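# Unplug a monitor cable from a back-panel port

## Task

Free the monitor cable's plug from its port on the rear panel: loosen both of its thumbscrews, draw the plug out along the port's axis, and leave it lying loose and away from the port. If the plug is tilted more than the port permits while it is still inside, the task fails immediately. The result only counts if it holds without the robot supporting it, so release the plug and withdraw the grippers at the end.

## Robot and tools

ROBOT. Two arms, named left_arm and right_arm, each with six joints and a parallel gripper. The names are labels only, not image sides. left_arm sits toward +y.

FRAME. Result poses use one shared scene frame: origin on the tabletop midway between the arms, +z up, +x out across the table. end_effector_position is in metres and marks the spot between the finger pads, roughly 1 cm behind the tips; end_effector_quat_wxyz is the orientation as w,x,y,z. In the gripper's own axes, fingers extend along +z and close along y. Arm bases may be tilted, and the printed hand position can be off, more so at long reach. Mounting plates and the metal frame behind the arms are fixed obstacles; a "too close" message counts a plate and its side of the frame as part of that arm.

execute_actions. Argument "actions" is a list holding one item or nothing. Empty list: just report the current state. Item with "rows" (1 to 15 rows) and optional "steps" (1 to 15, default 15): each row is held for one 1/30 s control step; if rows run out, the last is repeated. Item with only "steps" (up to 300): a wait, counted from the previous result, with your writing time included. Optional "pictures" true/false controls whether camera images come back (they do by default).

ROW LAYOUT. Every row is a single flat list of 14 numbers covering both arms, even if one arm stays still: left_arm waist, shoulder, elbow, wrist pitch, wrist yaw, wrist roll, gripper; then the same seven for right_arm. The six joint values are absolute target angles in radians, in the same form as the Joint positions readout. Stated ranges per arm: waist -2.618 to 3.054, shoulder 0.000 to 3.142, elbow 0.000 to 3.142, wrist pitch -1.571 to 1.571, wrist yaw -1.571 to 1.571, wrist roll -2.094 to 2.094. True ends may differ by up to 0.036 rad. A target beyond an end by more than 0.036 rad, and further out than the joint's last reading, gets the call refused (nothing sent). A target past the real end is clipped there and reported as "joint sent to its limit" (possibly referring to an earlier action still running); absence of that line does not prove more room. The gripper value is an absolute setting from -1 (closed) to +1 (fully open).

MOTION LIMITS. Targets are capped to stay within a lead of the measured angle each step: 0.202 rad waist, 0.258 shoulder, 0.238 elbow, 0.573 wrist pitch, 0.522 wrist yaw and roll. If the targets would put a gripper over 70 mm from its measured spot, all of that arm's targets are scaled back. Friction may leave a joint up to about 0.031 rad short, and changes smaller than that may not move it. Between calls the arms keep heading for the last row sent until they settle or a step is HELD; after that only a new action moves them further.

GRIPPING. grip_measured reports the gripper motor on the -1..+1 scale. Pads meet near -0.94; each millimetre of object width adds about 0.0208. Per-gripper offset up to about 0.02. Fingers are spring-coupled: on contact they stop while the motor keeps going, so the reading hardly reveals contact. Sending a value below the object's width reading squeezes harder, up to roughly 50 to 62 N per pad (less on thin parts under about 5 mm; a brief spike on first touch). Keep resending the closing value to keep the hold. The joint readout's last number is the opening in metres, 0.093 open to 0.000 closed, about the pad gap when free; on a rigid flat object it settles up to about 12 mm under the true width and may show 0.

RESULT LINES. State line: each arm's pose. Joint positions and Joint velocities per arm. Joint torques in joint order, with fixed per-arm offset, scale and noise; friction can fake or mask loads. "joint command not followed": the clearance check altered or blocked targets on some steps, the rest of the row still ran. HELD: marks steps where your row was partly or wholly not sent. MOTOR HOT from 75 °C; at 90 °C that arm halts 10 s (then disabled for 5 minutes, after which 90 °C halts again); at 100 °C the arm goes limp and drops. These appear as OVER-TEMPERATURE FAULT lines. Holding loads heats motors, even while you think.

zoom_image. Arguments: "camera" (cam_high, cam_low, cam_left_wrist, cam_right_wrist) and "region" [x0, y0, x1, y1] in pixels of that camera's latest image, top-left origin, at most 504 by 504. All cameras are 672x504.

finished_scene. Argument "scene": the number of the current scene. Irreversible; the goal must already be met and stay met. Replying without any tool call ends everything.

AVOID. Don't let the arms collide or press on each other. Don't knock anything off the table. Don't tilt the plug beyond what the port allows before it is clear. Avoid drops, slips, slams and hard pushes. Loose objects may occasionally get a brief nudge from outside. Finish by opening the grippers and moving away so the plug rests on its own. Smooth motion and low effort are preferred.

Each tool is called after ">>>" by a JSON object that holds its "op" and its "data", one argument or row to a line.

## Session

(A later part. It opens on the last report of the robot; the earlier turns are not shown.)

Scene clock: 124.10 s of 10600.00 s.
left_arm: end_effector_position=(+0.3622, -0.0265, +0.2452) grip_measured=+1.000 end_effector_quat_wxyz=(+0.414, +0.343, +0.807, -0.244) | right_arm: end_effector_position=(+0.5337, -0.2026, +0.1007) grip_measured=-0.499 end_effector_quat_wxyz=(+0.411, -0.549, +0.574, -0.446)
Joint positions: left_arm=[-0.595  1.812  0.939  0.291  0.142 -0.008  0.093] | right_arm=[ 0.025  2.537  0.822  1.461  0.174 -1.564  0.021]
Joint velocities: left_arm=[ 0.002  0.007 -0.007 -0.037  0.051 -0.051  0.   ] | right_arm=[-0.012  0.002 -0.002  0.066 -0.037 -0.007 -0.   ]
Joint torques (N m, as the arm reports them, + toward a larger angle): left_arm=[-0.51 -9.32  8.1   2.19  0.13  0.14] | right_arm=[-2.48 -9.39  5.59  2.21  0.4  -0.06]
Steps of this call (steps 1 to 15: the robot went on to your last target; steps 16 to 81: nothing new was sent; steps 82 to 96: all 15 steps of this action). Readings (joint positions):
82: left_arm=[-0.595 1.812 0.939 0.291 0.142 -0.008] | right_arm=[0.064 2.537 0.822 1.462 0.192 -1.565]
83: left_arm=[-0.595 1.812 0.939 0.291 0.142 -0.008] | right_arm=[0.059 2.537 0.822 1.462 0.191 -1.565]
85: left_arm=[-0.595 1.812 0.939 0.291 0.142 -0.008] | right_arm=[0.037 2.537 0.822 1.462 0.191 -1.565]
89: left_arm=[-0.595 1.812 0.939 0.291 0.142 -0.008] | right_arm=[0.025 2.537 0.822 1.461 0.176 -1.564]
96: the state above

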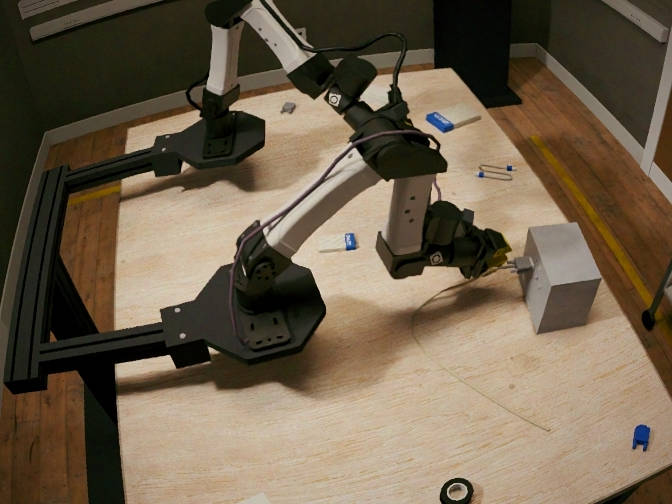

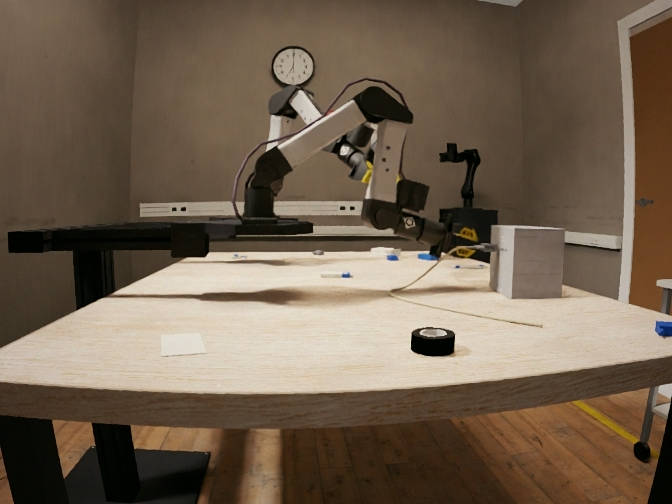

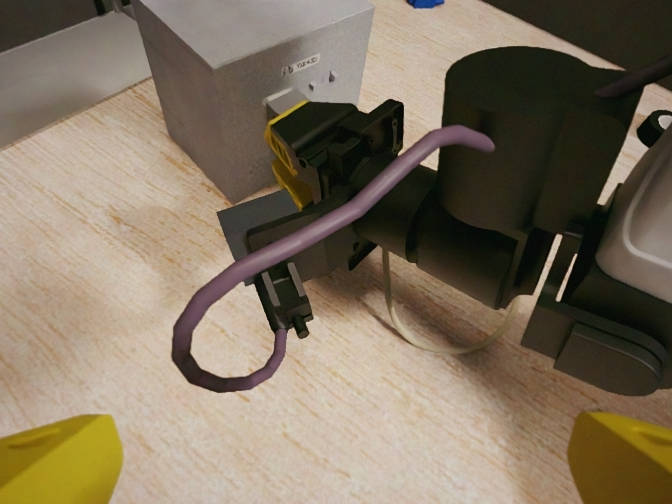

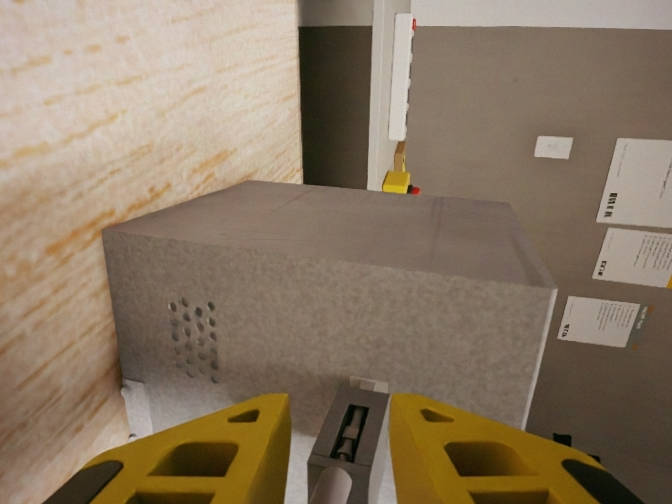

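>>> {"op": "execute_actions", "data": {
  "actions": [
    {"rows":[[-0.5,1.8,0.95,0.3,0.3,0,1,0.08,2.55,0.86,1.46,0.3,-1.57,-0.5],[-0.5,1.8,0.95,0.3,0.3,0,1,0.13,2.57,0.89,1.46,0.45,-1.57,-0.5],[-0.5,1.8,0.95,0.3,0.3,0,1,0.13,2.59,0.93,1.46,0.55,-1.57,-0.5]]}
  ]
}}

>>> {"op": "zoom_image", "data": {
  "camera": "cam_high",
  "region": [470,230,550,290]
}}

>>> {"op": "zoom_image", "data": {
  "camera": "cam_low",
  "region": [440,215,520,275]
}}

Scene clock: 130.80 s of 10600.00 s.
left_arm: end_effector_position=(+0.3778, -0.0070, +0.2475) grip_measured=+1.000 end_effector_quat_wxyz=(+0.401, +0.333, +0.806, -0.281) | right_arm: end_effector_position=(+0.5423, -0.2022, +0.1095) grip_measured=-0.499 end_effector_quat_wxyz=(+0.352, -0.481, +0.605, -0.528)
Joint positions: left_arm=[-0.495  1.812  0.939  0.292  0.286 -0.007  0.093] | right_arm=[ 0.135  2.576  0.915  1.459  0.525 -1.565  0.021]
Joint velocities: left_arm=[-0.002 -0.002 -0.002 -0.022  0.007 -0.007  0.   ] | right_arm=[-0.017 -0.002  0.002  0.081  0.11   0.007 -0.   ]
Joint torques (N m, as the arm reports them, + toward a larger angle): left_arm=[-0.49 -9.31  8.    2.16  0.18  0.12] | right_arm=[-0.48 -9.34  5.57  2.08  0.33 -0.02]
Steps of this call (steps 1 to 15: the robot went on to your last target; steps 16 to 90: nothing new was sent; then 3.20 s passed at rest; steps 91 to 105: all 15 steps of this action). Readings (joint positions):
91: left_arm=[-0.584 1.812 0.939 0.291 0.171 -0.008] | right_arm=[0.033 2.537 0.824 1.460 0.190 -1.564]
92: left_arm=[-0.565 1.812 0.939 0.291 0.201 -0.007] | right_arm=[0.052 2.542 0.834 1.460 0.238 -1.564]
94: left_arm=[-0.522 1.812 0.939 0.292 0.233 -0.007] | right_arm=[0.101 2.565 0.883 1.459 0.347 -1.565]
98: left_arm=[-0.495 1.812 0.939 0.292 0.261 -0.007] | right_arm=[0.140 2.576 0.915 1.459 0.455 -1.565]
105: the state above

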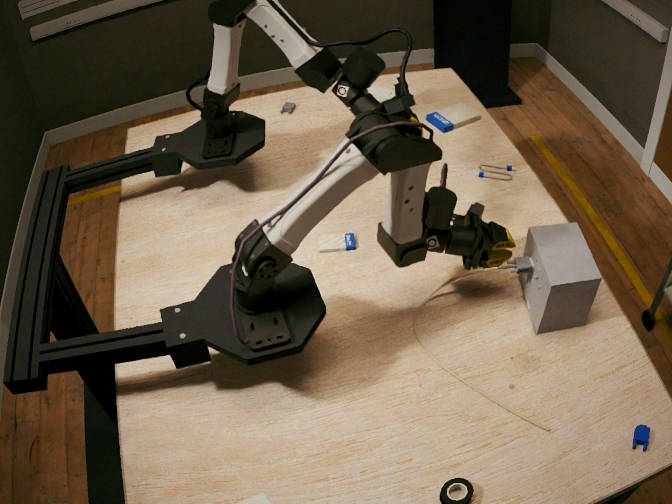

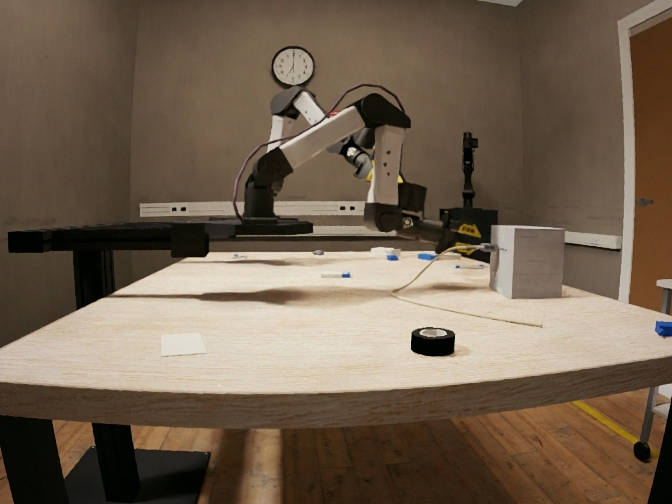

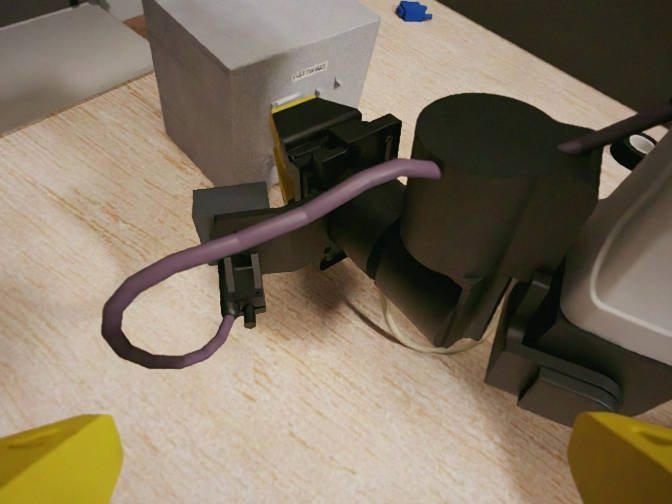

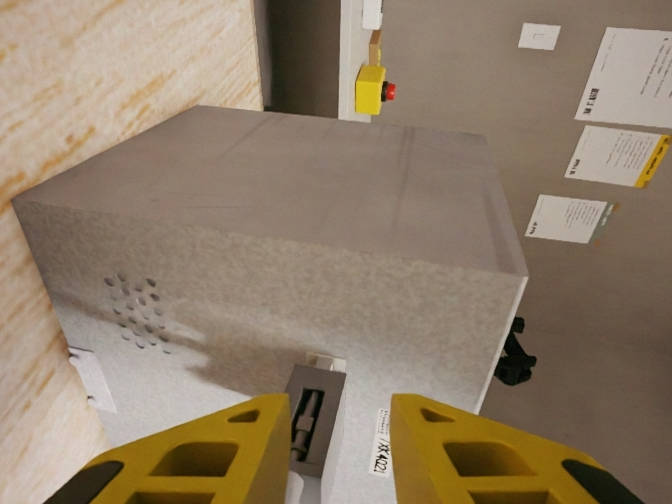

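Region (470, 230, 550, 290) of cam_high's 672x504 image, scaled by 6.300, with more detail than that image has; it fills the top 378 rows of this view, and the rest is white.

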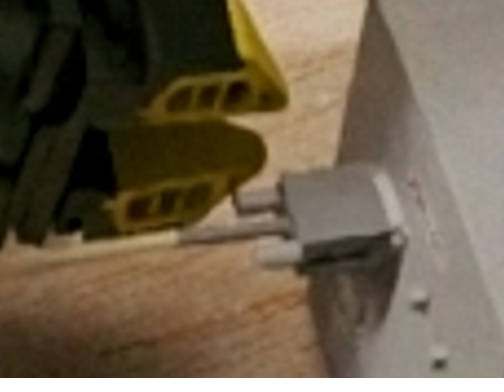

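Region (440, 215, 520, 275) of cam_low's 672x504 image, scaled by 6.300, with more detail than that image has; it fills the top 378 rows of this view, and the rest is white.

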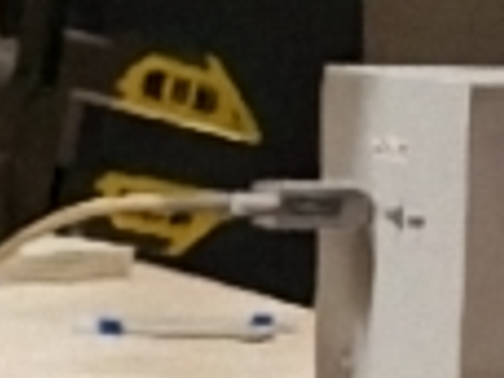

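>>> {"op": "execute_actions", "data": {
  "actions": [
    {"rows":[[-0.5,1.8,0.95,0.3,0.3,0,1,0.13,2.612,0.93,1.46,0.55,-1.57,-0.5],[-0.5,1.8,0.95,0.3,0.3,0,1,0.13,2.612,0.93,1.46,0.55,-1.57,-0.5],[-0.5,1.8,0.95,0.3,0.3,0,1,0.13,2.612,0.93,1.46,0.55,-1.57,-0.5],[-0.5,1.8,0.95,0.3,0.3,0,1,0.13,2.612,0.93,1.46,0.55,-1.57,-0.5],[-0.5,1.8,0.95,0.3,0.3,0,1,0.105,2.612,0.93,1.46,0.55,-1.57,-0.5]]}
  ]
}}

>>> {"op": "zoom_image", "data": {
  "camera": "cam_high",
  "region": [470,230,550,290]
}}

Scene clock: 136.17 s of 10600.00 s.
left_arm: end_effector_position=(+0.3770, -0.0076, +0.2477) grip_measured=+1.000 end_effector_quat_wxyz=(+0.400, +0.334, +0.805, -0.283) | right_arm: end_effector_position=(+0.5378, -0.2154, +0.0980) grip_measured=-0.499 end_effector_quat_wxyz=(+0.334, -0.478, +0.615, -0.531)
Joint positions: left_arm=[-0.495  1.812  0.939  0.292  0.292 -0.007  0.093] | right_arm=[ 0.115  2.602  0.915  1.46   0.542 -1.566  0.021]
Joint velocities: left_arm=[-0.012 -0.007 -0.002 -0.066  0.007  0.037  0.   ] | right_arm=[ 0.007 -0.007 -0.017 -0.007  0.051 -0.051 -0.001]
Joint torques (N m, as the arm reports them, + toward a larger angle): left_arm=[-0.37 -9.33  8.2   2.18  0.18  0.13] | right_arm=[-0.94 -9.3   5.46  2.07  0.32 -0.07]
Steps of this call (steps 1 to 30: the robot went on to your last target; steps 31 to 90: nothing new was sent; then 1.87 s passed at rest; steps 91 to 105: all 15 steps of this action). Readings (joint positions):
91: left_arm=[-0.495 1.812 0.939 0.292 0.292 -0.007] | right_arm=[0.135 2.579 0.915 1.460 0.542 -1.566]
92: left_arm=[-0.495 1.812 0.939 0.292 0.292 -0.007] | right_arm=[0.135 2.582 0.915 1.461 0.542 -1.566]
94: left_arm=[-0.495 1.812 0.939 0.292 0.292 -0.007] | right_arm=[0.135 2.593 0.915 1.461 0.542 -1.566]
98: left_arm=[-0.495 1.812 0.939 0.292 0.292 -0.007] | right_arm=[0.119 2.602 0.915 1.460 0.542 -1.566]
105: the state above

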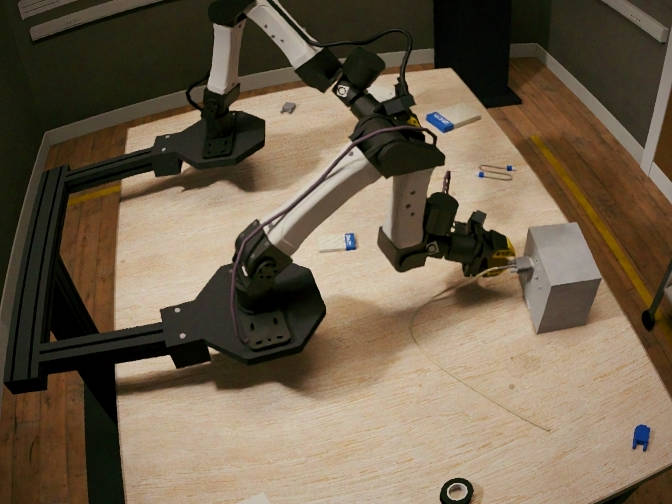

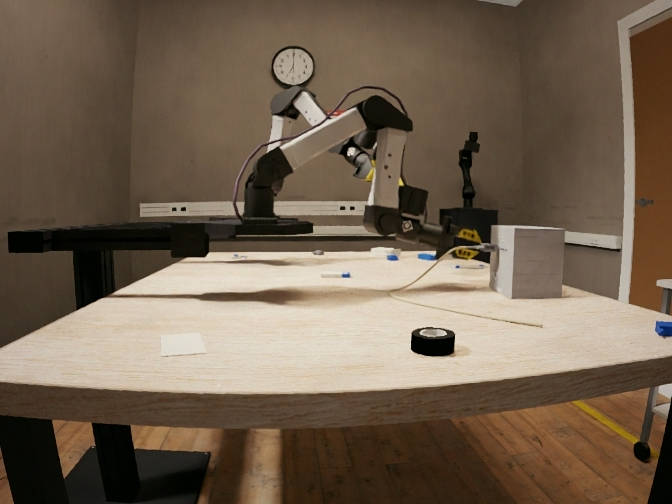

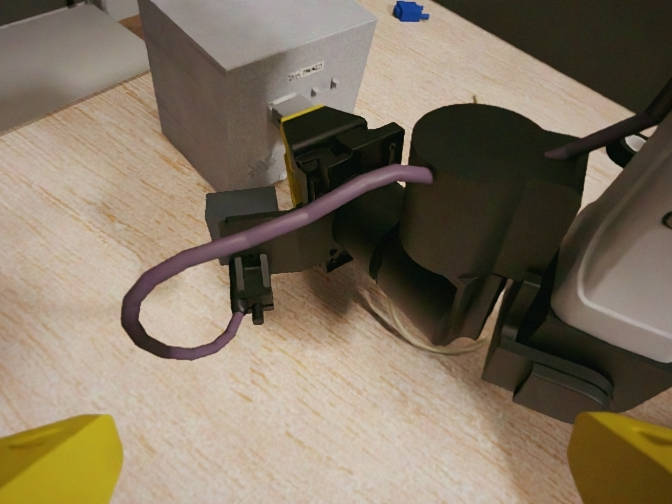

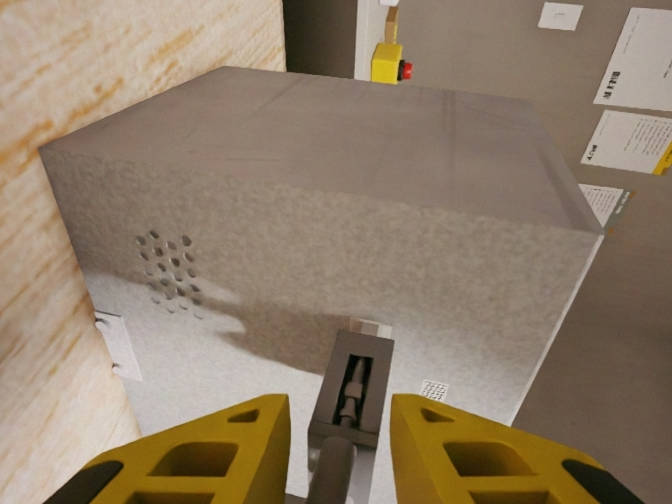

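Region (470, 230, 550, 290) of cam_high's 672x504 image, scaled by 6.300, with more detail than that image has; it fills the top 378 rows of this view, and the rest is white.

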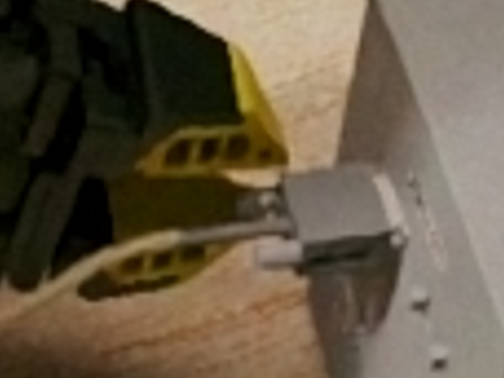

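>>> {"op": "execute_actions", "data": {
  "actions": [
    {"rows":[[-0.5,1.8,0.95,0.3,0.3,0,1,0.105,2.612,0.93,1.49,0.55,-1.0,-0.5]]}
  ],
  "pictures": false
}}

>>> {"op": "execute_actions", "data": {
  "actions": [
    {"rows":[[-0.5,1.8,0.95,0.3,0.3,0,1,0.105,2.612,0.93,1.49,0.55,-1.0,-1]]}
  ]
}}

>>> {"op": "zoom_image", "data": {
  "camera": "cam_high",
  "region": [470,230,550,290]
}}

>>> {"op": "execute_actions", "data": {
  "actions": [
    {"rows":[[-0.5,1.8,0.95,0.3,0.3,0,1,0.105,2.612,0.93,1.47,0.55,-1.35,-1]]}
  ],
  "pictures": false
}}

>>> {"op": "execute_actions", "data": {
  "actions": [
    {"rows":[[-0.5,1.8,0.95,0.3,0.3,0,1,0.105,2.612,0.93,1.45,0.55,-1.75,-1]]}
  ]
}}

>>> {"op": "zoom_image", "data": {
  "camera": "cam_high",
  "region": [470,230,550,290]
}}

Scene clock: 141.80 s of 10600.00 s.
left_arm: end_effector_position=(+0.3770, -0.0076, +0.2477) grip_measured=+1.000 end_effector_quat_wxyz=(+0.400, +0.334, +0.805, -0.283) | right_arm: end_effector_position=(+0.5386, -0.2169, +0.1012) grip_measured=-0.499 end_effector_quat_wxyz=(+0.468, -0.292, +0.717, -0.426)
Joint positions: left_arm=[-0.495  1.812  0.939  0.292  0.292 -0.007  0.093] | right_arm=[ 0.112  2.602  0.915  1.476  0.542 -1.029  0.021]
Joint velocities: left_arm=[-0.002 -0.012  0.007  0.051  0.066  0.022  0.   ] | right_arm=[-0.002 -0.022  0.002 -0.007 -0.037  0.066 -0.001]
Joint torques (N m, as the arm reports them, + toward a larger angle): left_arm=[-0.47 -9.32  8.16  2.14  0.2   0.14] | right_arm=[-0.69 -9.27  5.47  2.25  0.26  0.09]
Steps of this call (steps 1 to 15: the robot went on to your last target; steps 16 to 90: nothing new was sent; then 2.13 s passed at rest; steps 91 to 105: all 15 steps of this action). Readings (joint positions):
91: left_arm=[-0.495 1.812 0.939 0.292 0.292 -0.007] | right_arm=[0.115 2.602 0.915 1.461 0.542 -1.483]
92: left_arm=[-0.495 1.812 0.939 0.292 0.292 -0.007] | right_arm=[0.115 2.602 0.915 1.464 0.542 -1.389]
94: left_arm=[-0.495 1.812 0.939 0.292 0.292 -0.007] | right_arm=[0.114 2.602 0.915 1.472 0.542 -1.251]
98: left_arm=[-0.495 1.812 0.939 0.292 0.292 -0.007] | right_arm=[0.112 2.602 0.915 1.476 0.542 -1.107]
105: the state above

Scene clock: 142.30 s of 10600.00 s.
left_arm: end_effector_position=(+0.3770, -0.0076, +0.2477) grip_measured=+1.000 end_effector_quat_wxyz=(+0.400, +0.334, +0.805, -0.283) | right_arm: end_effector_position=(+0.5389, -0.2182, +0.1041) grip_measured=-0.960 end_effector_quat_wxyz=(+0.480, -0.272, +0.721, -0.419)
Joint positions: left_arm=[-0.495  1.812  0.939  0.292  0.292 -0.007  0.093] | right_arm=[ 0.111  2.603  0.915  1.491  0.549 -0.988  0.   ]
Joint velocities: left_arm=[-0.007  0.012 -0.032 -0.007  0.022  0.007  0.   ] | right_arm=[ 0.002  0.002 -0.012  0.022 -0.022 -0.037  0.   ]
Joint torques (N m, as the arm reports them, + toward a larger angle): left_arm=[-0.49 -9.35  8.13  2.17  0.19  0.11] | right_arm=[-0.76 -9.26  5.31  2.05  0.2  -0.17]
Steps of this call (steps 1 to 15: all 15 steps of this action). Readings (joint positions):
1: left_arm=[-0.495 1.812 0.939 0.292 0.292 -0.007] | right_arm=[0.112 2.602 0.915 1.479 0.547 -1.026]
2: left_arm=[-0.495 1.812 0.939 0.292 0.292 -0.007] | right_arm=[0.111 2.602 0.915 1.487 0.547 -1.018]
4: left_arm=[-0.495 1.812 0.939 0.292 0.292 -0.007] | right_arm=[0.111 2.603 0.915 1.490 0.549 -1.006]
8: left_arm=[-0.495 1.812 0.939 0.292 0.292 -0.007] | right_arm=[0.111 2.603 0.915 1.491 0.549 -0.993]
15: the state above

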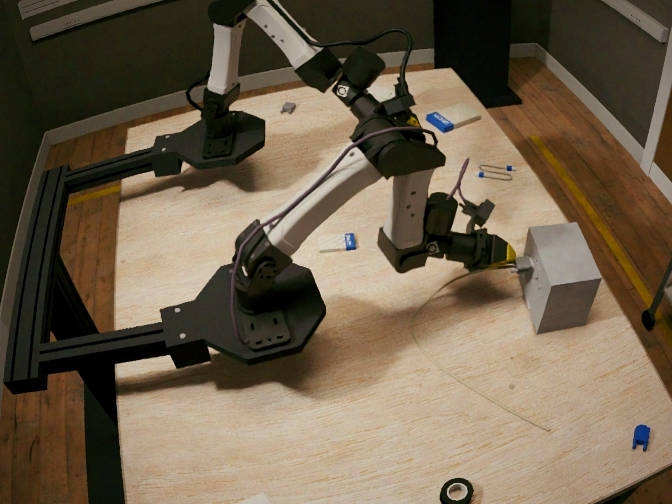

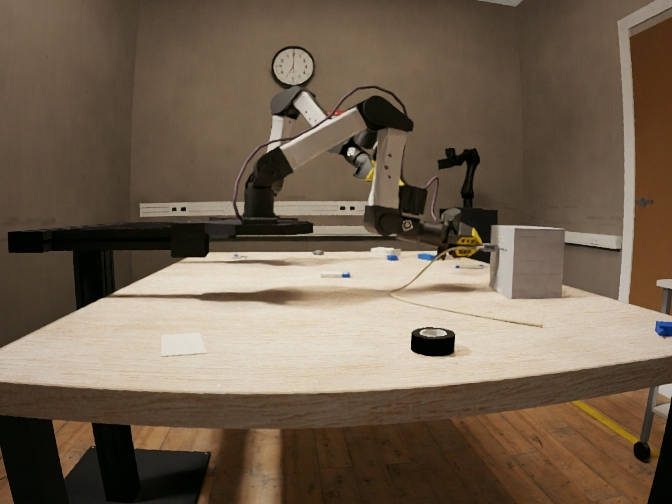

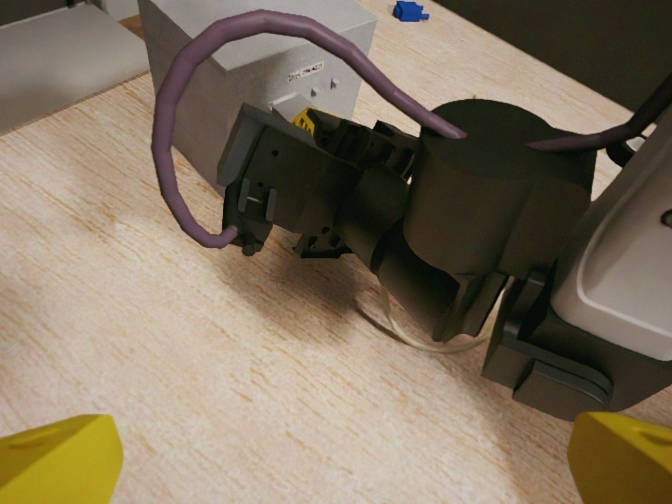

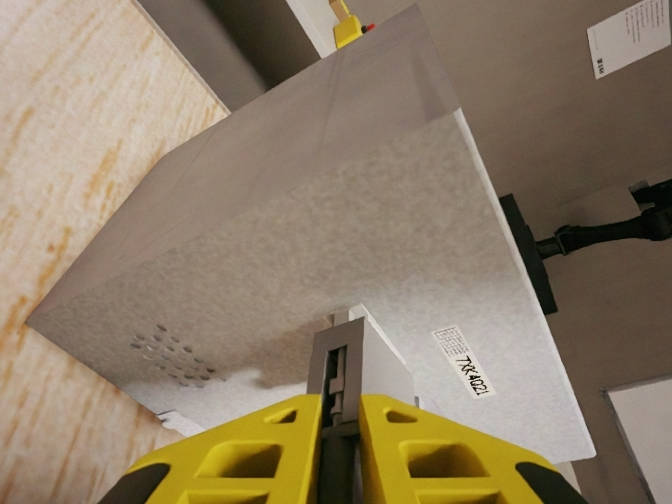

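Region (470, 230, 550, 290) of cam_high's 672x504 image, scaled by 6.300, with more detail than that image has; it fills the top 378 rows of this view, and the rest is white.

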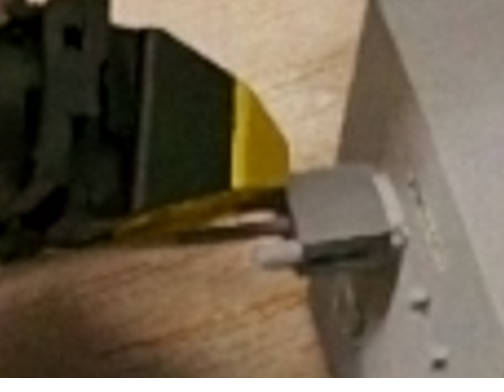

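Scene clock: 142.80 s of 10600.00 s.
left_arm: end_effector_position=(+0.3770, -0.0076, +0.2477) grip_measured=+1.000 end_effector_quat_wxyz=(+0.400, +0.334, +0.805, -0.283) | right_arm: end_effector_position=(+0.5393, -0.2101, +0.1004) grip_measured=-0.995 end_effector_quat_wxyz=(+0.415, -0.391, +0.670, -0.476)
Joint positions: left_arm=[-0.495  1.812  0.939  0.292  0.292 -0.007  0.093] | right_arm=[ 0.12   2.605  0.916  1.478  0.526 -1.289  0.   ]
Joint velocities: left_arm=[ 0.002 -0.012 -0.002 -0.081 -0.051 -0.007  0.   ] | right_arm=[ 0.09  -0.017 -0.007 -0.022  0.037 -0.403  0.   ]
Joint torques (N m, as the arm reports them, + toward a larger angle): left_arm=[-0.46 -9.28  8.2   2.15  0.21  0.12] | right_arm=[-2.12 -9.38  5.03  1.98  0.41  0.02]
Steps of this call (steps 1 to 15: all 15 steps of this action). Readings (joint positions):
1: left_arm=[-0.495 1.812 0.939 0.292 0.292 -0.007] | right_arm=[0.111 2.603 0.915 1.490 0.548 -1.042]
2: left_arm=[-0.495 1.812 0.939 0.292 0.292 -0.007] | right_arm=[0.111 2.603 0.915 1.488 0.547 -1.095]
4: left_arm=[-0.495 1.812 0.939 0.292 0.292 -0.007] | right_arm=[0.111 2.603 0.915 1.486 0.545 -1.167]
8: left_arm=[-0.495 1.812 0.939 0.292 0.292 -0.007] | right_arm=[0.111 2.603 0.915 1.483 0.542 -1.236]
15: the state above

Scene clock: 143.30 s of 10600.00 s.
left_arm: end_effector_position=(+0.3770, -0.0076, +0.2477) grip_measured=+1.000 end_effector_quat_wxyz=(+0.400, +0.334, +0.805, -0.283) | right_arm: end_effector_position=(+0.5384, -0.2111, +0.0956) grip_measured=-0.999 end_effector_quat_wxyz=(+0.295, -0.533, +0.571, -0.550)
Joint positions: left_arm=[-0.495  1.812  0.939  0.292  0.292 -0.007  0.093] | right_arm=[ 0.118  2.605  0.917  1.455  0.525 -1.725  0.   ]
Joint velocities: left_arm=[ 0.002 -0.002 -0.012  0.022 -0.007 -0.11   0.   ] | right_arm=[-0.012  0.022  0.012 -0.037 -0.037 -0.139  0.   ]
Joint torques (N m, as the arm reports them, + toward a larger angle): left_arm=[-0.49 -9.38  8.14  2.17  0.21  0.13] | right_arm=[-1.3  -9.56  5.25  1.99  0.41 -0.16]
Steps of this call (steps 1 to 15: all 15 steps of this action). Readings (joint positions):
1: left_arm=[-0.495 1.812 0.939 0.292 0.292 -0.007] | right_arm=[0.121 2.605 0.917 1.477 0.527 -1.366]
2: left_arm=[-0.495 1.812 0.939 0.292 0.292 -0.007] | right_arm=[0.119 2.605 0.917 1.474 0.529 -1.442]
4: left_arm=[-0.495 1.812 0.939 0.292 0.292 -0.007] | right_arm=[0.118 2.605 0.917 1.466 0.527 -1.551]
8: left_arm=[-0.495 1.812 0.939 0.292 0.292 -0.007] | right_arm=[0.118 2.605 0.917 1.460 0.525 -1.664]
15: the state above

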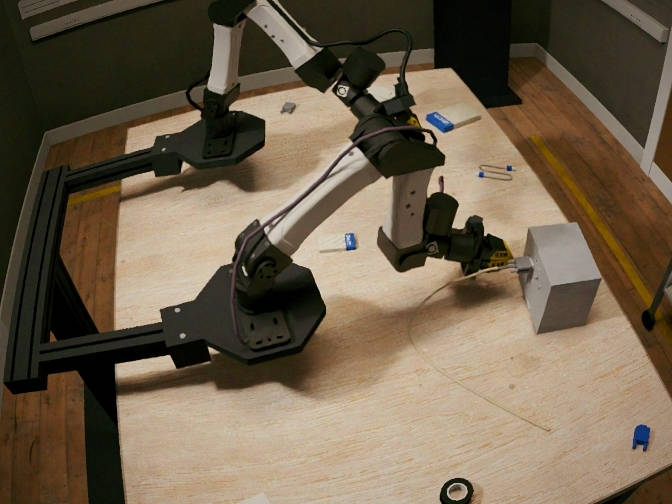

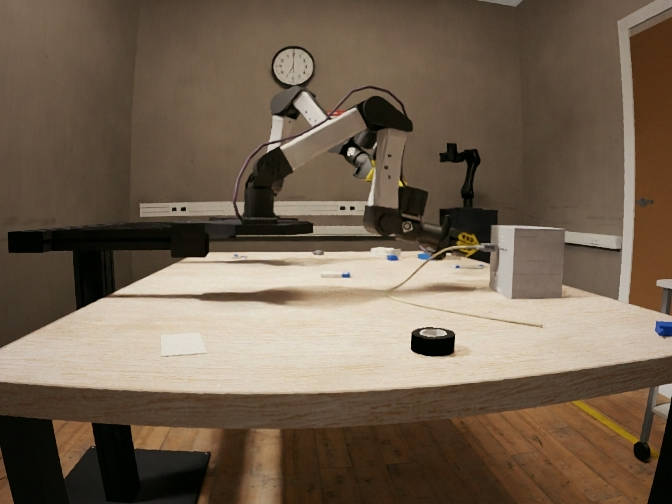

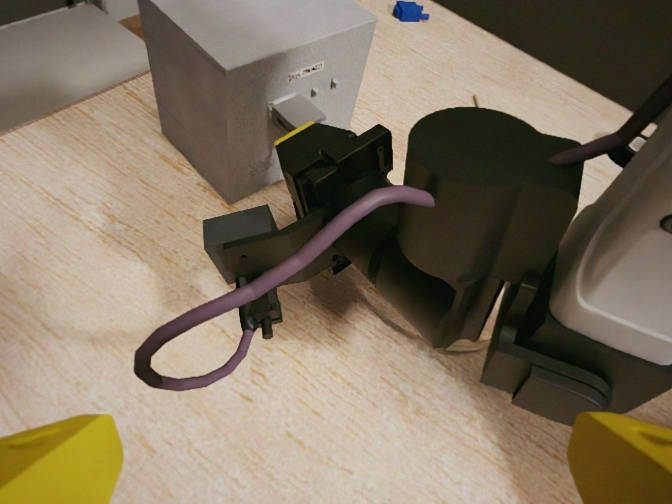

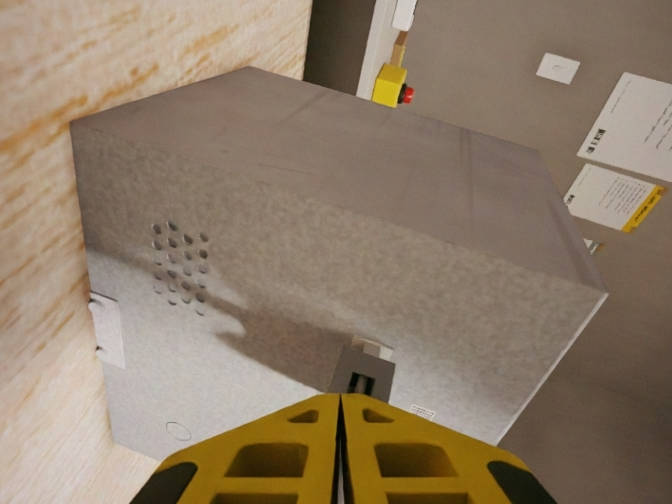

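Region (470, 230, 550, 290) of cam_high's 672x504 image, scaled by 6.300, with more detail than that image has; it fills the top 378 rows of this view, and the rest is white.

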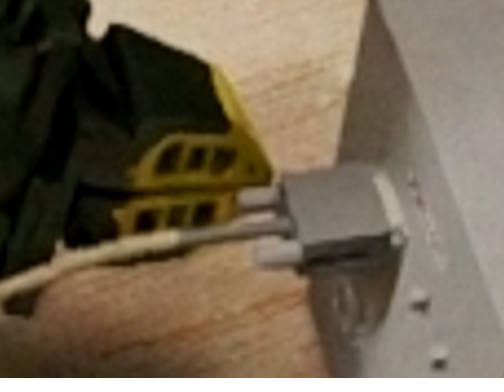

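>>> {"op": "execute_actions", "data": {
  "actions": [
    {"rows":[[-0.5,1.8,0.95,0.3,0.3,0,1,0.14,2.63,0.95,1.5,0.55,-1.57,-0.45],[-0.5,1.8,0.95,0.3,0.3,0,1,0.14,2.65,0.96,1.55,0.55,-1.57,-0.45],[-0.5,1.8,0.95,0.3,0.3,0,1,0.14,2.675,0.977,1.555,0.57,-1.57,-0.45]]}
  ],
  "pictures": false
}}

>>> {"op": "execute_actions", "data": {
  "actions": [
    {"rows":[[-0.5,1.8,0.95,0.3,0.3,0,1,0.12,2.675,0.977,1.555,0.62,-1.4,-0.45]]}
  ]
}}

>>> {"op": "zoom_image", "data": {
  "camera": "cam_high",
  "region": [470,230,550,290]
}}

Scene clock: 147.60 s of 10600.00 s.
left_arm: end_effector_position=(+0.3770, -0.0077, +0.2477) grip_measured=+1.000 end_effector_quat_wxyz=(+0.400, +0.334, +0.805, -0.283) | right_arm: end_effector_position=(+0.5419, -0.2061, +0.0946) grip_measured=-0.452 end_effector_quat_wxyz=(+0.348, -0.468, +0.603, -0.544)
Joint positions: left_arm=[-0.495  1.812  0.939  0.292  0.292 -0.007  0.093] | right_arm=[ 0.137  2.667  0.96   1.537  0.56  -1.585  0.024]
Joint velocities: left_arm=[-0.012  0.002 -0.007 -0.051 -0.022 -0.037  0.   ] | right_arm=[-0.012  0.017  0.002 -0.022  0.051  0.066 -0.001]
Joint torques (N m, as the arm reports them, + toward a larger angle): left_arm=[-0.47 -9.26  8.2   2.17  0.2   0.11] | right_arm=[ 0.3  -9.46  5.36  2.26  0.27  0.12]
Steps of this call (steps 1 to 30: the robot went on to your last target; steps 31 to 90: nothing new was sent; then 0.80 s passed at rest; steps 91 to 105: all 15 steps of this action). Readings (joint positions):
91: left_arm=[-0.495 1.812 0.939 0.292 0.292 -0.007] | right_arm=[0.121 2.608 0.919 1.459 0.526 -1.714]
92: left_arm=[-0.495 1.812 0.939 0.292 0.292 -0.007] | right_arm=[0.125 2.615 0.927 1.472 0.529 -1.686]
94: left_arm=[-0.495 1.812 0.939 0.292 0.292 -0.007] | right_arm=[0.133 2.641 0.951 1.502 0.539 -1.647]
98: left_arm=[-0.495 1.812 0.939 0.292 0.292 -0.007] | right_arm=[0.137 2.666 0.960 1.522 0.551 -1.606]
105: the state above

Scene clock: 148.10 s of 10600.00 s.
left_arm: end_effector_position=(+0.3770, -0.0077, +0.2477) grip_measured=+1.000 end_effector_quat_wxyz=(+0.400, +0.334, +0.805, -0.283) | right_arm: end_effector_position=(+0.5398, -0.2184, +0.0972) grip_measured=-0.452 end_effector_quat_wxyz=(+0.381, -0.396, +0.648, -0.527)
Joint positions: left_arm=[-0.495  1.812  0.939  0.292  0.292 -0.007  0.093] | right_arm=[ 0.127  2.667  0.96   1.547  0.605 -1.415  0.024]
Joint velocities: left_arm=[-0.007  0.007 -0.007 -0.066 -0.022  0.051  0.   ] | right_arm=[-0.007 -0.012 -0.002  0.051 -0.066 -0.007 -0.   ]
Joint torques (N m, as the arm reports them, + toward a larger angle): left_arm=[-0.39 -9.27  8.14  2.16  0.18  0.1 ] | right_arm=[-0.74 -9.69  5.52  2.15  0.33  0.19]
Steps of this call (steps 1 to 15: all 15 steps of this action). Readings (joint positions):
1: left_arm=[-0.495 1.812 0.939 0.292 0.292 -0.007] | right_arm=[0.136 2.667 0.960 1.537 0.567 -1.556]
2: left_arm=[-0.495 1.812 0.939 0.292 0.292 -0.007] | right_arm=[0.135 2.667 0.960 1.538 0.576 -1.526]
4: left_arm=[-0.495 1.812 0.939 0.292 0.292 -0.007] | right_arm=[0.130 2.667 0.960 1.540 0.588 -1.483]
8: left_arm=[-0.495 1.812 0.939 0.292 0.292 -0.007] | right_arm=[0.127 2.667 0.960 1.544 0.601 -1.439]
15: the state above

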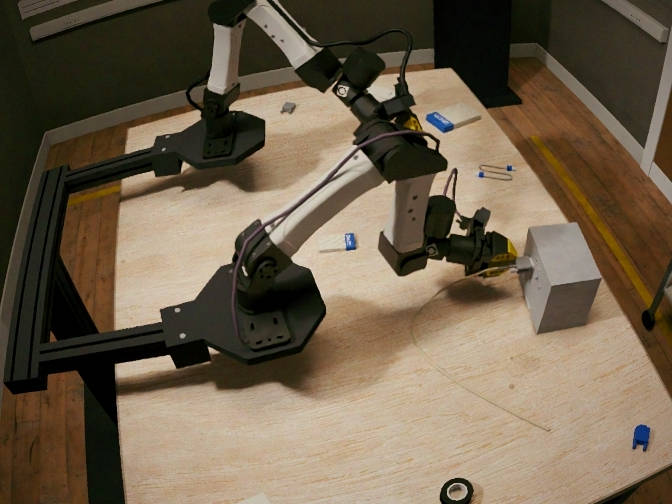

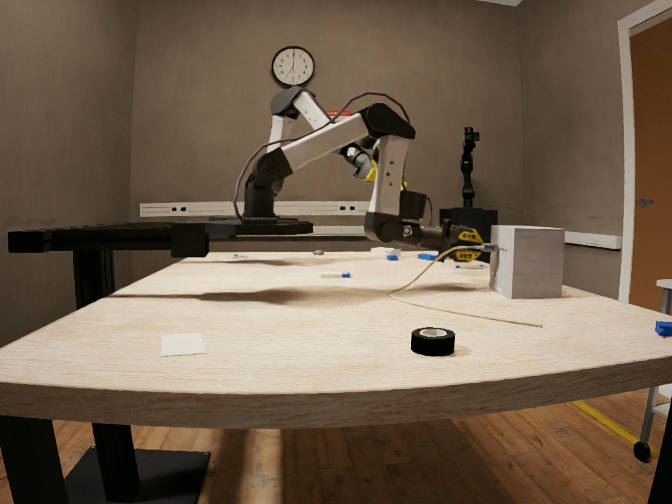

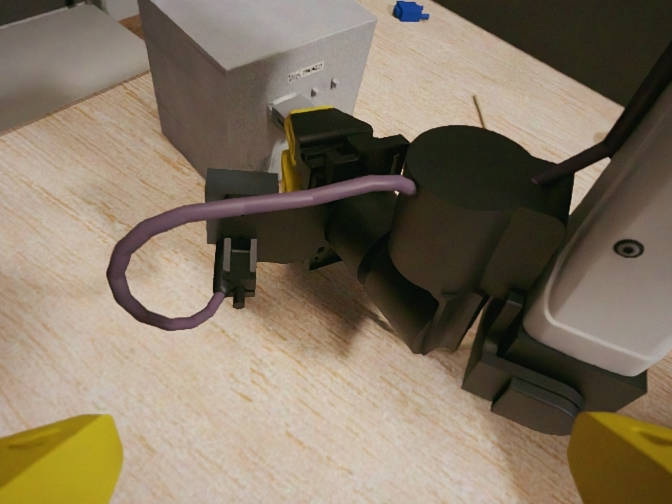

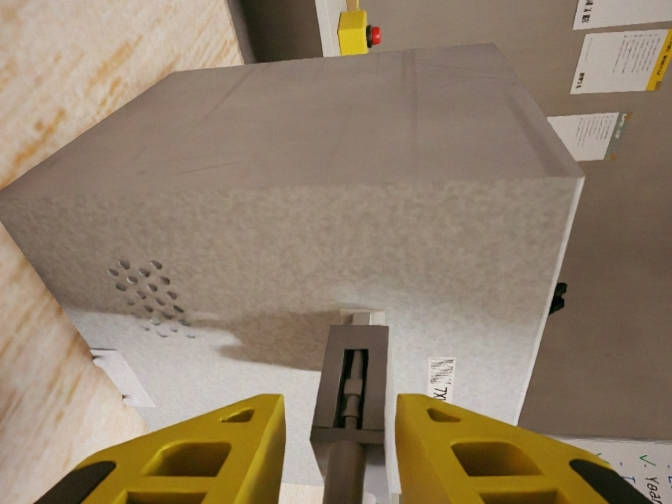

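Region (470, 230, 550, 290) of cam_high's 672x504 image, scaled by 6.300, with more detail than that image has; it fills the top 378 rows of this view, and the rest is white.

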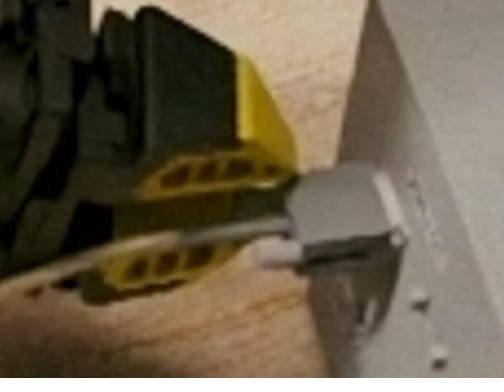

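>>> {"op": "execute_actions", "data": {
  "actions": [
    {"rows":[[-0.5,1.8,0.95,0.3,0.3,0,1,0.12,2.635,0.925,1.555,0.63,-1.0,-0.55]]}
  ],
  "pictures": false
}}

>>> {"op": "execute_actions", "data": {
  "actions": [
    {"rows":[[-0.5,1.8,0.95,0.3,0.3,0,1,0.12,2.635,0.925,1.555,0.63,-1.0,-1]]}
  ],
  "pictures": false
}}

>>> {"op": "execute_actions", "data": {
  "actions": [
    {"rows":[[-0.5,1.8,0.95,0.3,0.3,0,1,0.12,2.635,0.925,1.555,0.63,-1.3,-1]]}
  ],
  "pictures": false
}}

>>> {"op": "execute_actions", "data": {
  "actions": [
    {"rows":[[-0.5,1.8,0.95,0.3,0.3,0,1,0.12,2.635,0.925,1.555,0.63,-1.65,-1]]}
  ]
}}

>>> {"op": "zoom_image", "data": {
  "camera": "cam_high",
  "region": [470,230,550,290]
}}

Scene clock: 153.27 s of 10600.00 s.
left_arm: end_effector_position=(+0.3770, -0.0077, +0.2477) grip_measured=+1.000 end_effector_quat_wxyz=(+0.400, +0.334, +0.805, -0.283) | right_arm: end_effector_position=(+0.5366, -0.2215, +0.1016) grip_measured=-0.549 end_effector_quat_wxyz=(+0.473, -0.258, +0.714, -0.448)
Joint positions: left_arm=[-0.495  1.812  0.939  0.292  0.292 -0.007  0.093] | right_arm=[ 0.126  2.65   0.942  1.548  0.62  -1.023  0.019]
Joint velocities: left_arm=[-0.007 -0.012  0.007 -0.037  0.007  0.051  0.   ] | right_arm=[ 0.012 -0.027 -0.002 -0.022  0.007  0.11  -0.001]
Joint torques (N m, as the arm reports them, + toward a larger angle): left_arm=[-0.46 -9.33  8.16  2.16  0.18  0.12] | right_arm=[ -0.53 -10.75   2.11   2.16   0.25   0.01]
Steps of this call (steps 1 to 15: the robot went on to your last target; steps 16 to 90: nothing new was sent; then 1.67 s passed at rest; steps 91 to 105: all 15 steps of this action). Readings (joint positions):
91: left_arm=[-0.495 1.812 0.939 0.292 0.292 -0.007] | right_arm=[0.127 2.665 0.957 1.546 0.607 -1.344]
92: left_arm=[-0.495 1.812 0.939 0.292 0.292 -0.007] | right_arm=[0.127 2.660 0.952 1.548 0.608 -1.277]
94: left_arm=[-0.495 1.812 0.939 0.292 0.292 -0.007] | right_arm=[0.126 2.651 0.945 1.548 0.613 -1.179]
98: left_arm=[-0.495 1.812 0.939 0.292 0.292 -0.007] | right_arm=[0.126 2.650 0.942 1.548 0.617 -1.078]
105: the state above

Scene clock: 153.77 s of 10600.00 s.
left_arm: end_effector_position=(+0.3770, -0.0077, +0.2477) grip_measured=+1.000 end_effector_quat_wxyz=(+0.400, +0.334, +0.805, -0.283) | right_arm: end_effector_position=(+0.5363, -0.2212, +0.1013) grip_measured=-0.971 end_effector_quat_wxyz=(+0.479, -0.248, +0.718, -0.440)
Joint positions: left_arm=[-0.495  1.812  0.939  0.292  0.292 -0.007  0.093] | right_arm=[ 0.127  2.649  0.94   1.547  0.619 -0.995  0.   ]
Joint velocities: left_arm=[-0.007 -0.012  0.002  0.007 -0.007 -0.037  0.   ] | right_arm=[ 0.007 -0.002  0.002 -0.095 -0.007 -0.037  0.   ]
Joint torques (N m, as the arm reports them, + toward a larger angle): left_arm=[-0.51 -9.25  8.08  2.18  0.19  0.12] | right_arm=[ -0.71 -10.98   2.41   2.13   0.32  -0.07]
Steps of this call (steps 1 to 15: all 15 steps of this action). Readings (joint positions):
1: left_arm=[-0.495 1.812 0.939 0.292 0.292 -0.007] | right_arm=[0.126 2.650 0.942 1.548 0.622 -1.021]
2: left_arm=[-0.495 1.812 0.939 0.292 0.292 -0.007] | right_arm=[0.127 2.649 0.940 1.548 0.620 -1.016]
4: left_arm=[-0.495 1.812 0.939 0.292 0.292 -0.007] | right_arm=[0.127 2.649 0.940 1.547 0.619 -1.005]
8: left_arm=[-0.495 1.812 0.939 0.292 0.292 -0.007] | right_arm=[0.127 2.649 0.940 1.547 0.619 -0.997]
15: the state above

Scene clock: 154.27 s of 10600.00 s.
left_arm: end_effector_position=(+0.3770, -0.0077, +0.2477) grip_measured=+1.000 end_effector_quat_wxyz=(+0.400, +0.334, +0.805, -0.283) | right_arm: end_effector_position=(+0.5362, -0.2209, +0.1004) grip_measured=-0.971 end_effector_quat_wxyz=(+0.422, -0.334, +0.683, -0.494)
Joint positions: left_arm=[-0.495  1.812  0.939  0.292  0.292 -0.007  0.093] | right_arm=[ 0.127  2.649  0.94   1.543  0.617 -1.235  0.   ]
Joint velocities: left_arm=[-0.007  0.002 -0.012  0.007  0.007  0.022  0.   ] | right_arm=[-0.002 -0.007  0.022 -0.022  0.007 -0.022  0.   ]
Joint torques (N m, as the arm reports them, + toward a larger angle): left_arm=[-0.47 -9.27  8.12  2.17  0.21  0.11] | right_arm=[ -0.81 -10.96   2.26   2.17   0.32  -0.78]
Steps of this call (steps 1 to 15: all 15 steps of this action). Readings (joint positions):
1: left_arm=[-0.495 1.812 0.939 0.292 0.292 -0.007] | right_arm=[0.127 2.649 0.940 1.547 0.619 -1.040]
2: left_arm=[-0.495 1.812 0.939 0.292 0.292 -0.007] | right_arm=[0.127 2.649 0.940 1.546 0.618 -1.085]
4: left_arm=[-0.495 1.812 0.939 0.292 0.292 -0.007] | right_arm=[0.127 2.649 0.940 1.545 0.618 -1.149]
8: left_arm=[-0.495 1.812 0.939 0.292 0.292 -0.007] | right_arm=[0.127 2.649 0.940 1.543 0.617 -1.208]
15: the state above

Scene clock: 154.77 s of 10600.00 s.
left_arm: end_effector_position=(+0.3770, -0.0077, +0.2477) grip_measured=+1.000 end_effector_quat_wxyz=(+0.400, +0.334, +0.805, -0.283) | right_arm: end_effector_position=(+0.5356, -0.2208, +0.0991) grip_measured=-0.972 end_effector_quat_wxyz=(+0.343, -0.431, +0.629, -0.549)
Joint positions: left_arm=[-0.495  1.812  0.939  0.292  0.292 -0.007  0.093] | right_arm=[ 0.128  2.649  0.94   1.536  0.623 -1.524  0.   ]
Joint velocities: left_arm=[-0.007  0.002  0.012  0.022  0.037  0.022  0.   ] | right_arm=[-0.007 -0.022  0.007  0.007 -0.022 -0.022  0.   ]
Joint torques (N m, as the arm reports them, + toward a larger angle): left_arm=[-0.52 -9.37  8.12  2.15  0.17  0.13] | right_arm=[ -0.84 -10.87   2.46   2.23   0.25  -1.39]
Steps of this call (steps 1 to 15: all 15 steps of this action). Readings (joint positions):
1: left_arm=[-0.495 1.812 0.939 0.292 0.292 -0.007] | right_arm=[0.127 2.649 0.940 1.542 0.617 -1.292]
2: left_arm=[-0.495 1.812 0.939 0.292 0.292 -0.007] | right_arm=[0.127 2.649 0.940 1.540 0.617 -1.351]
4: left_arm=[-0.495 1.812 0.939 0.292 0.292 -0.007] | right_arm=[0.127 2.649 0.940 1.539 0.617 -1.432]
8: left_arm=[-0.495 1.812 0.939 0.292 0.292 -0.007] | right_arm=[0.128 2.649 0.940 1.537 0.621 -1.502]
15: the state above

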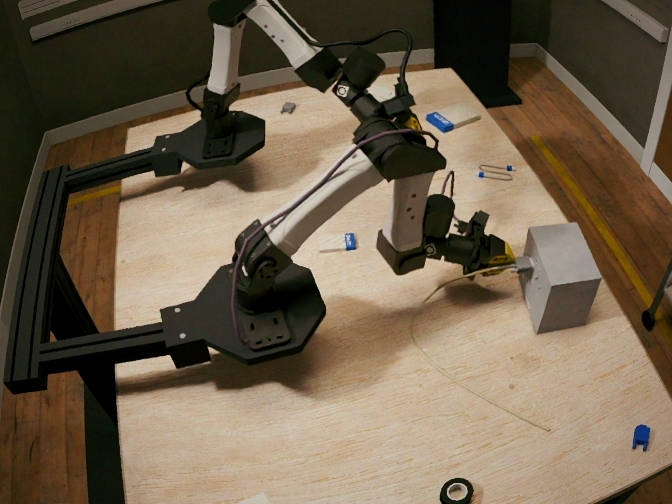

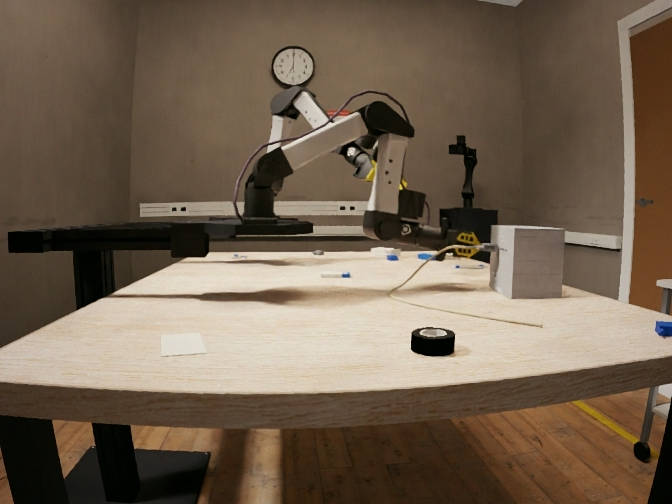

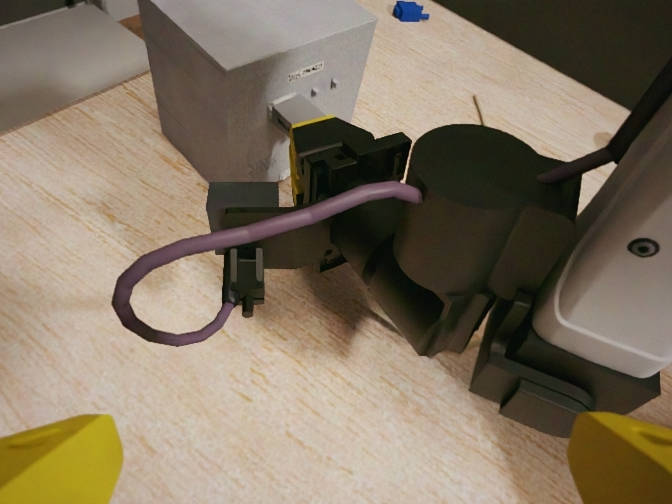

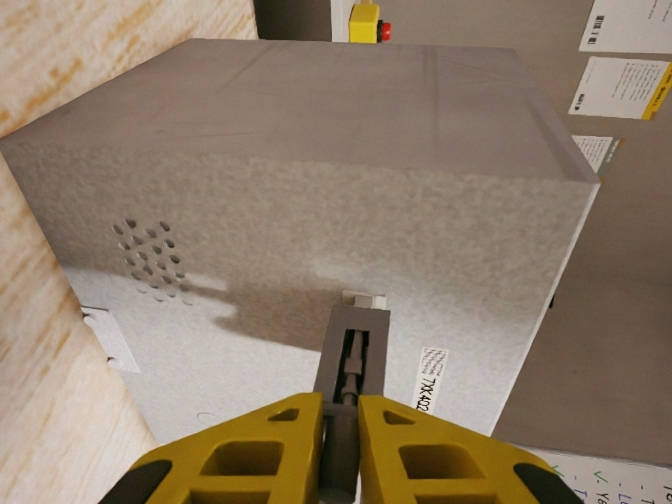

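Region (470, 230, 550, 290) of cam_high's 672x504 image, scaled by 6.300, with more detail than that image has; it fills the top 378 rows of this view, and the rest is white.

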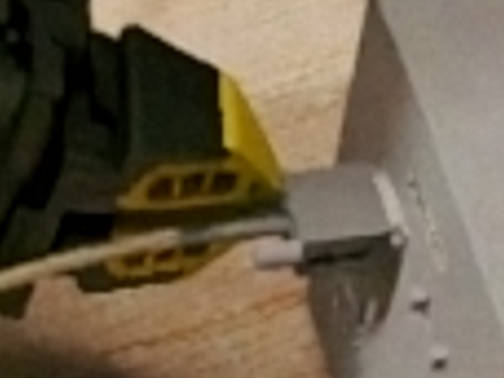

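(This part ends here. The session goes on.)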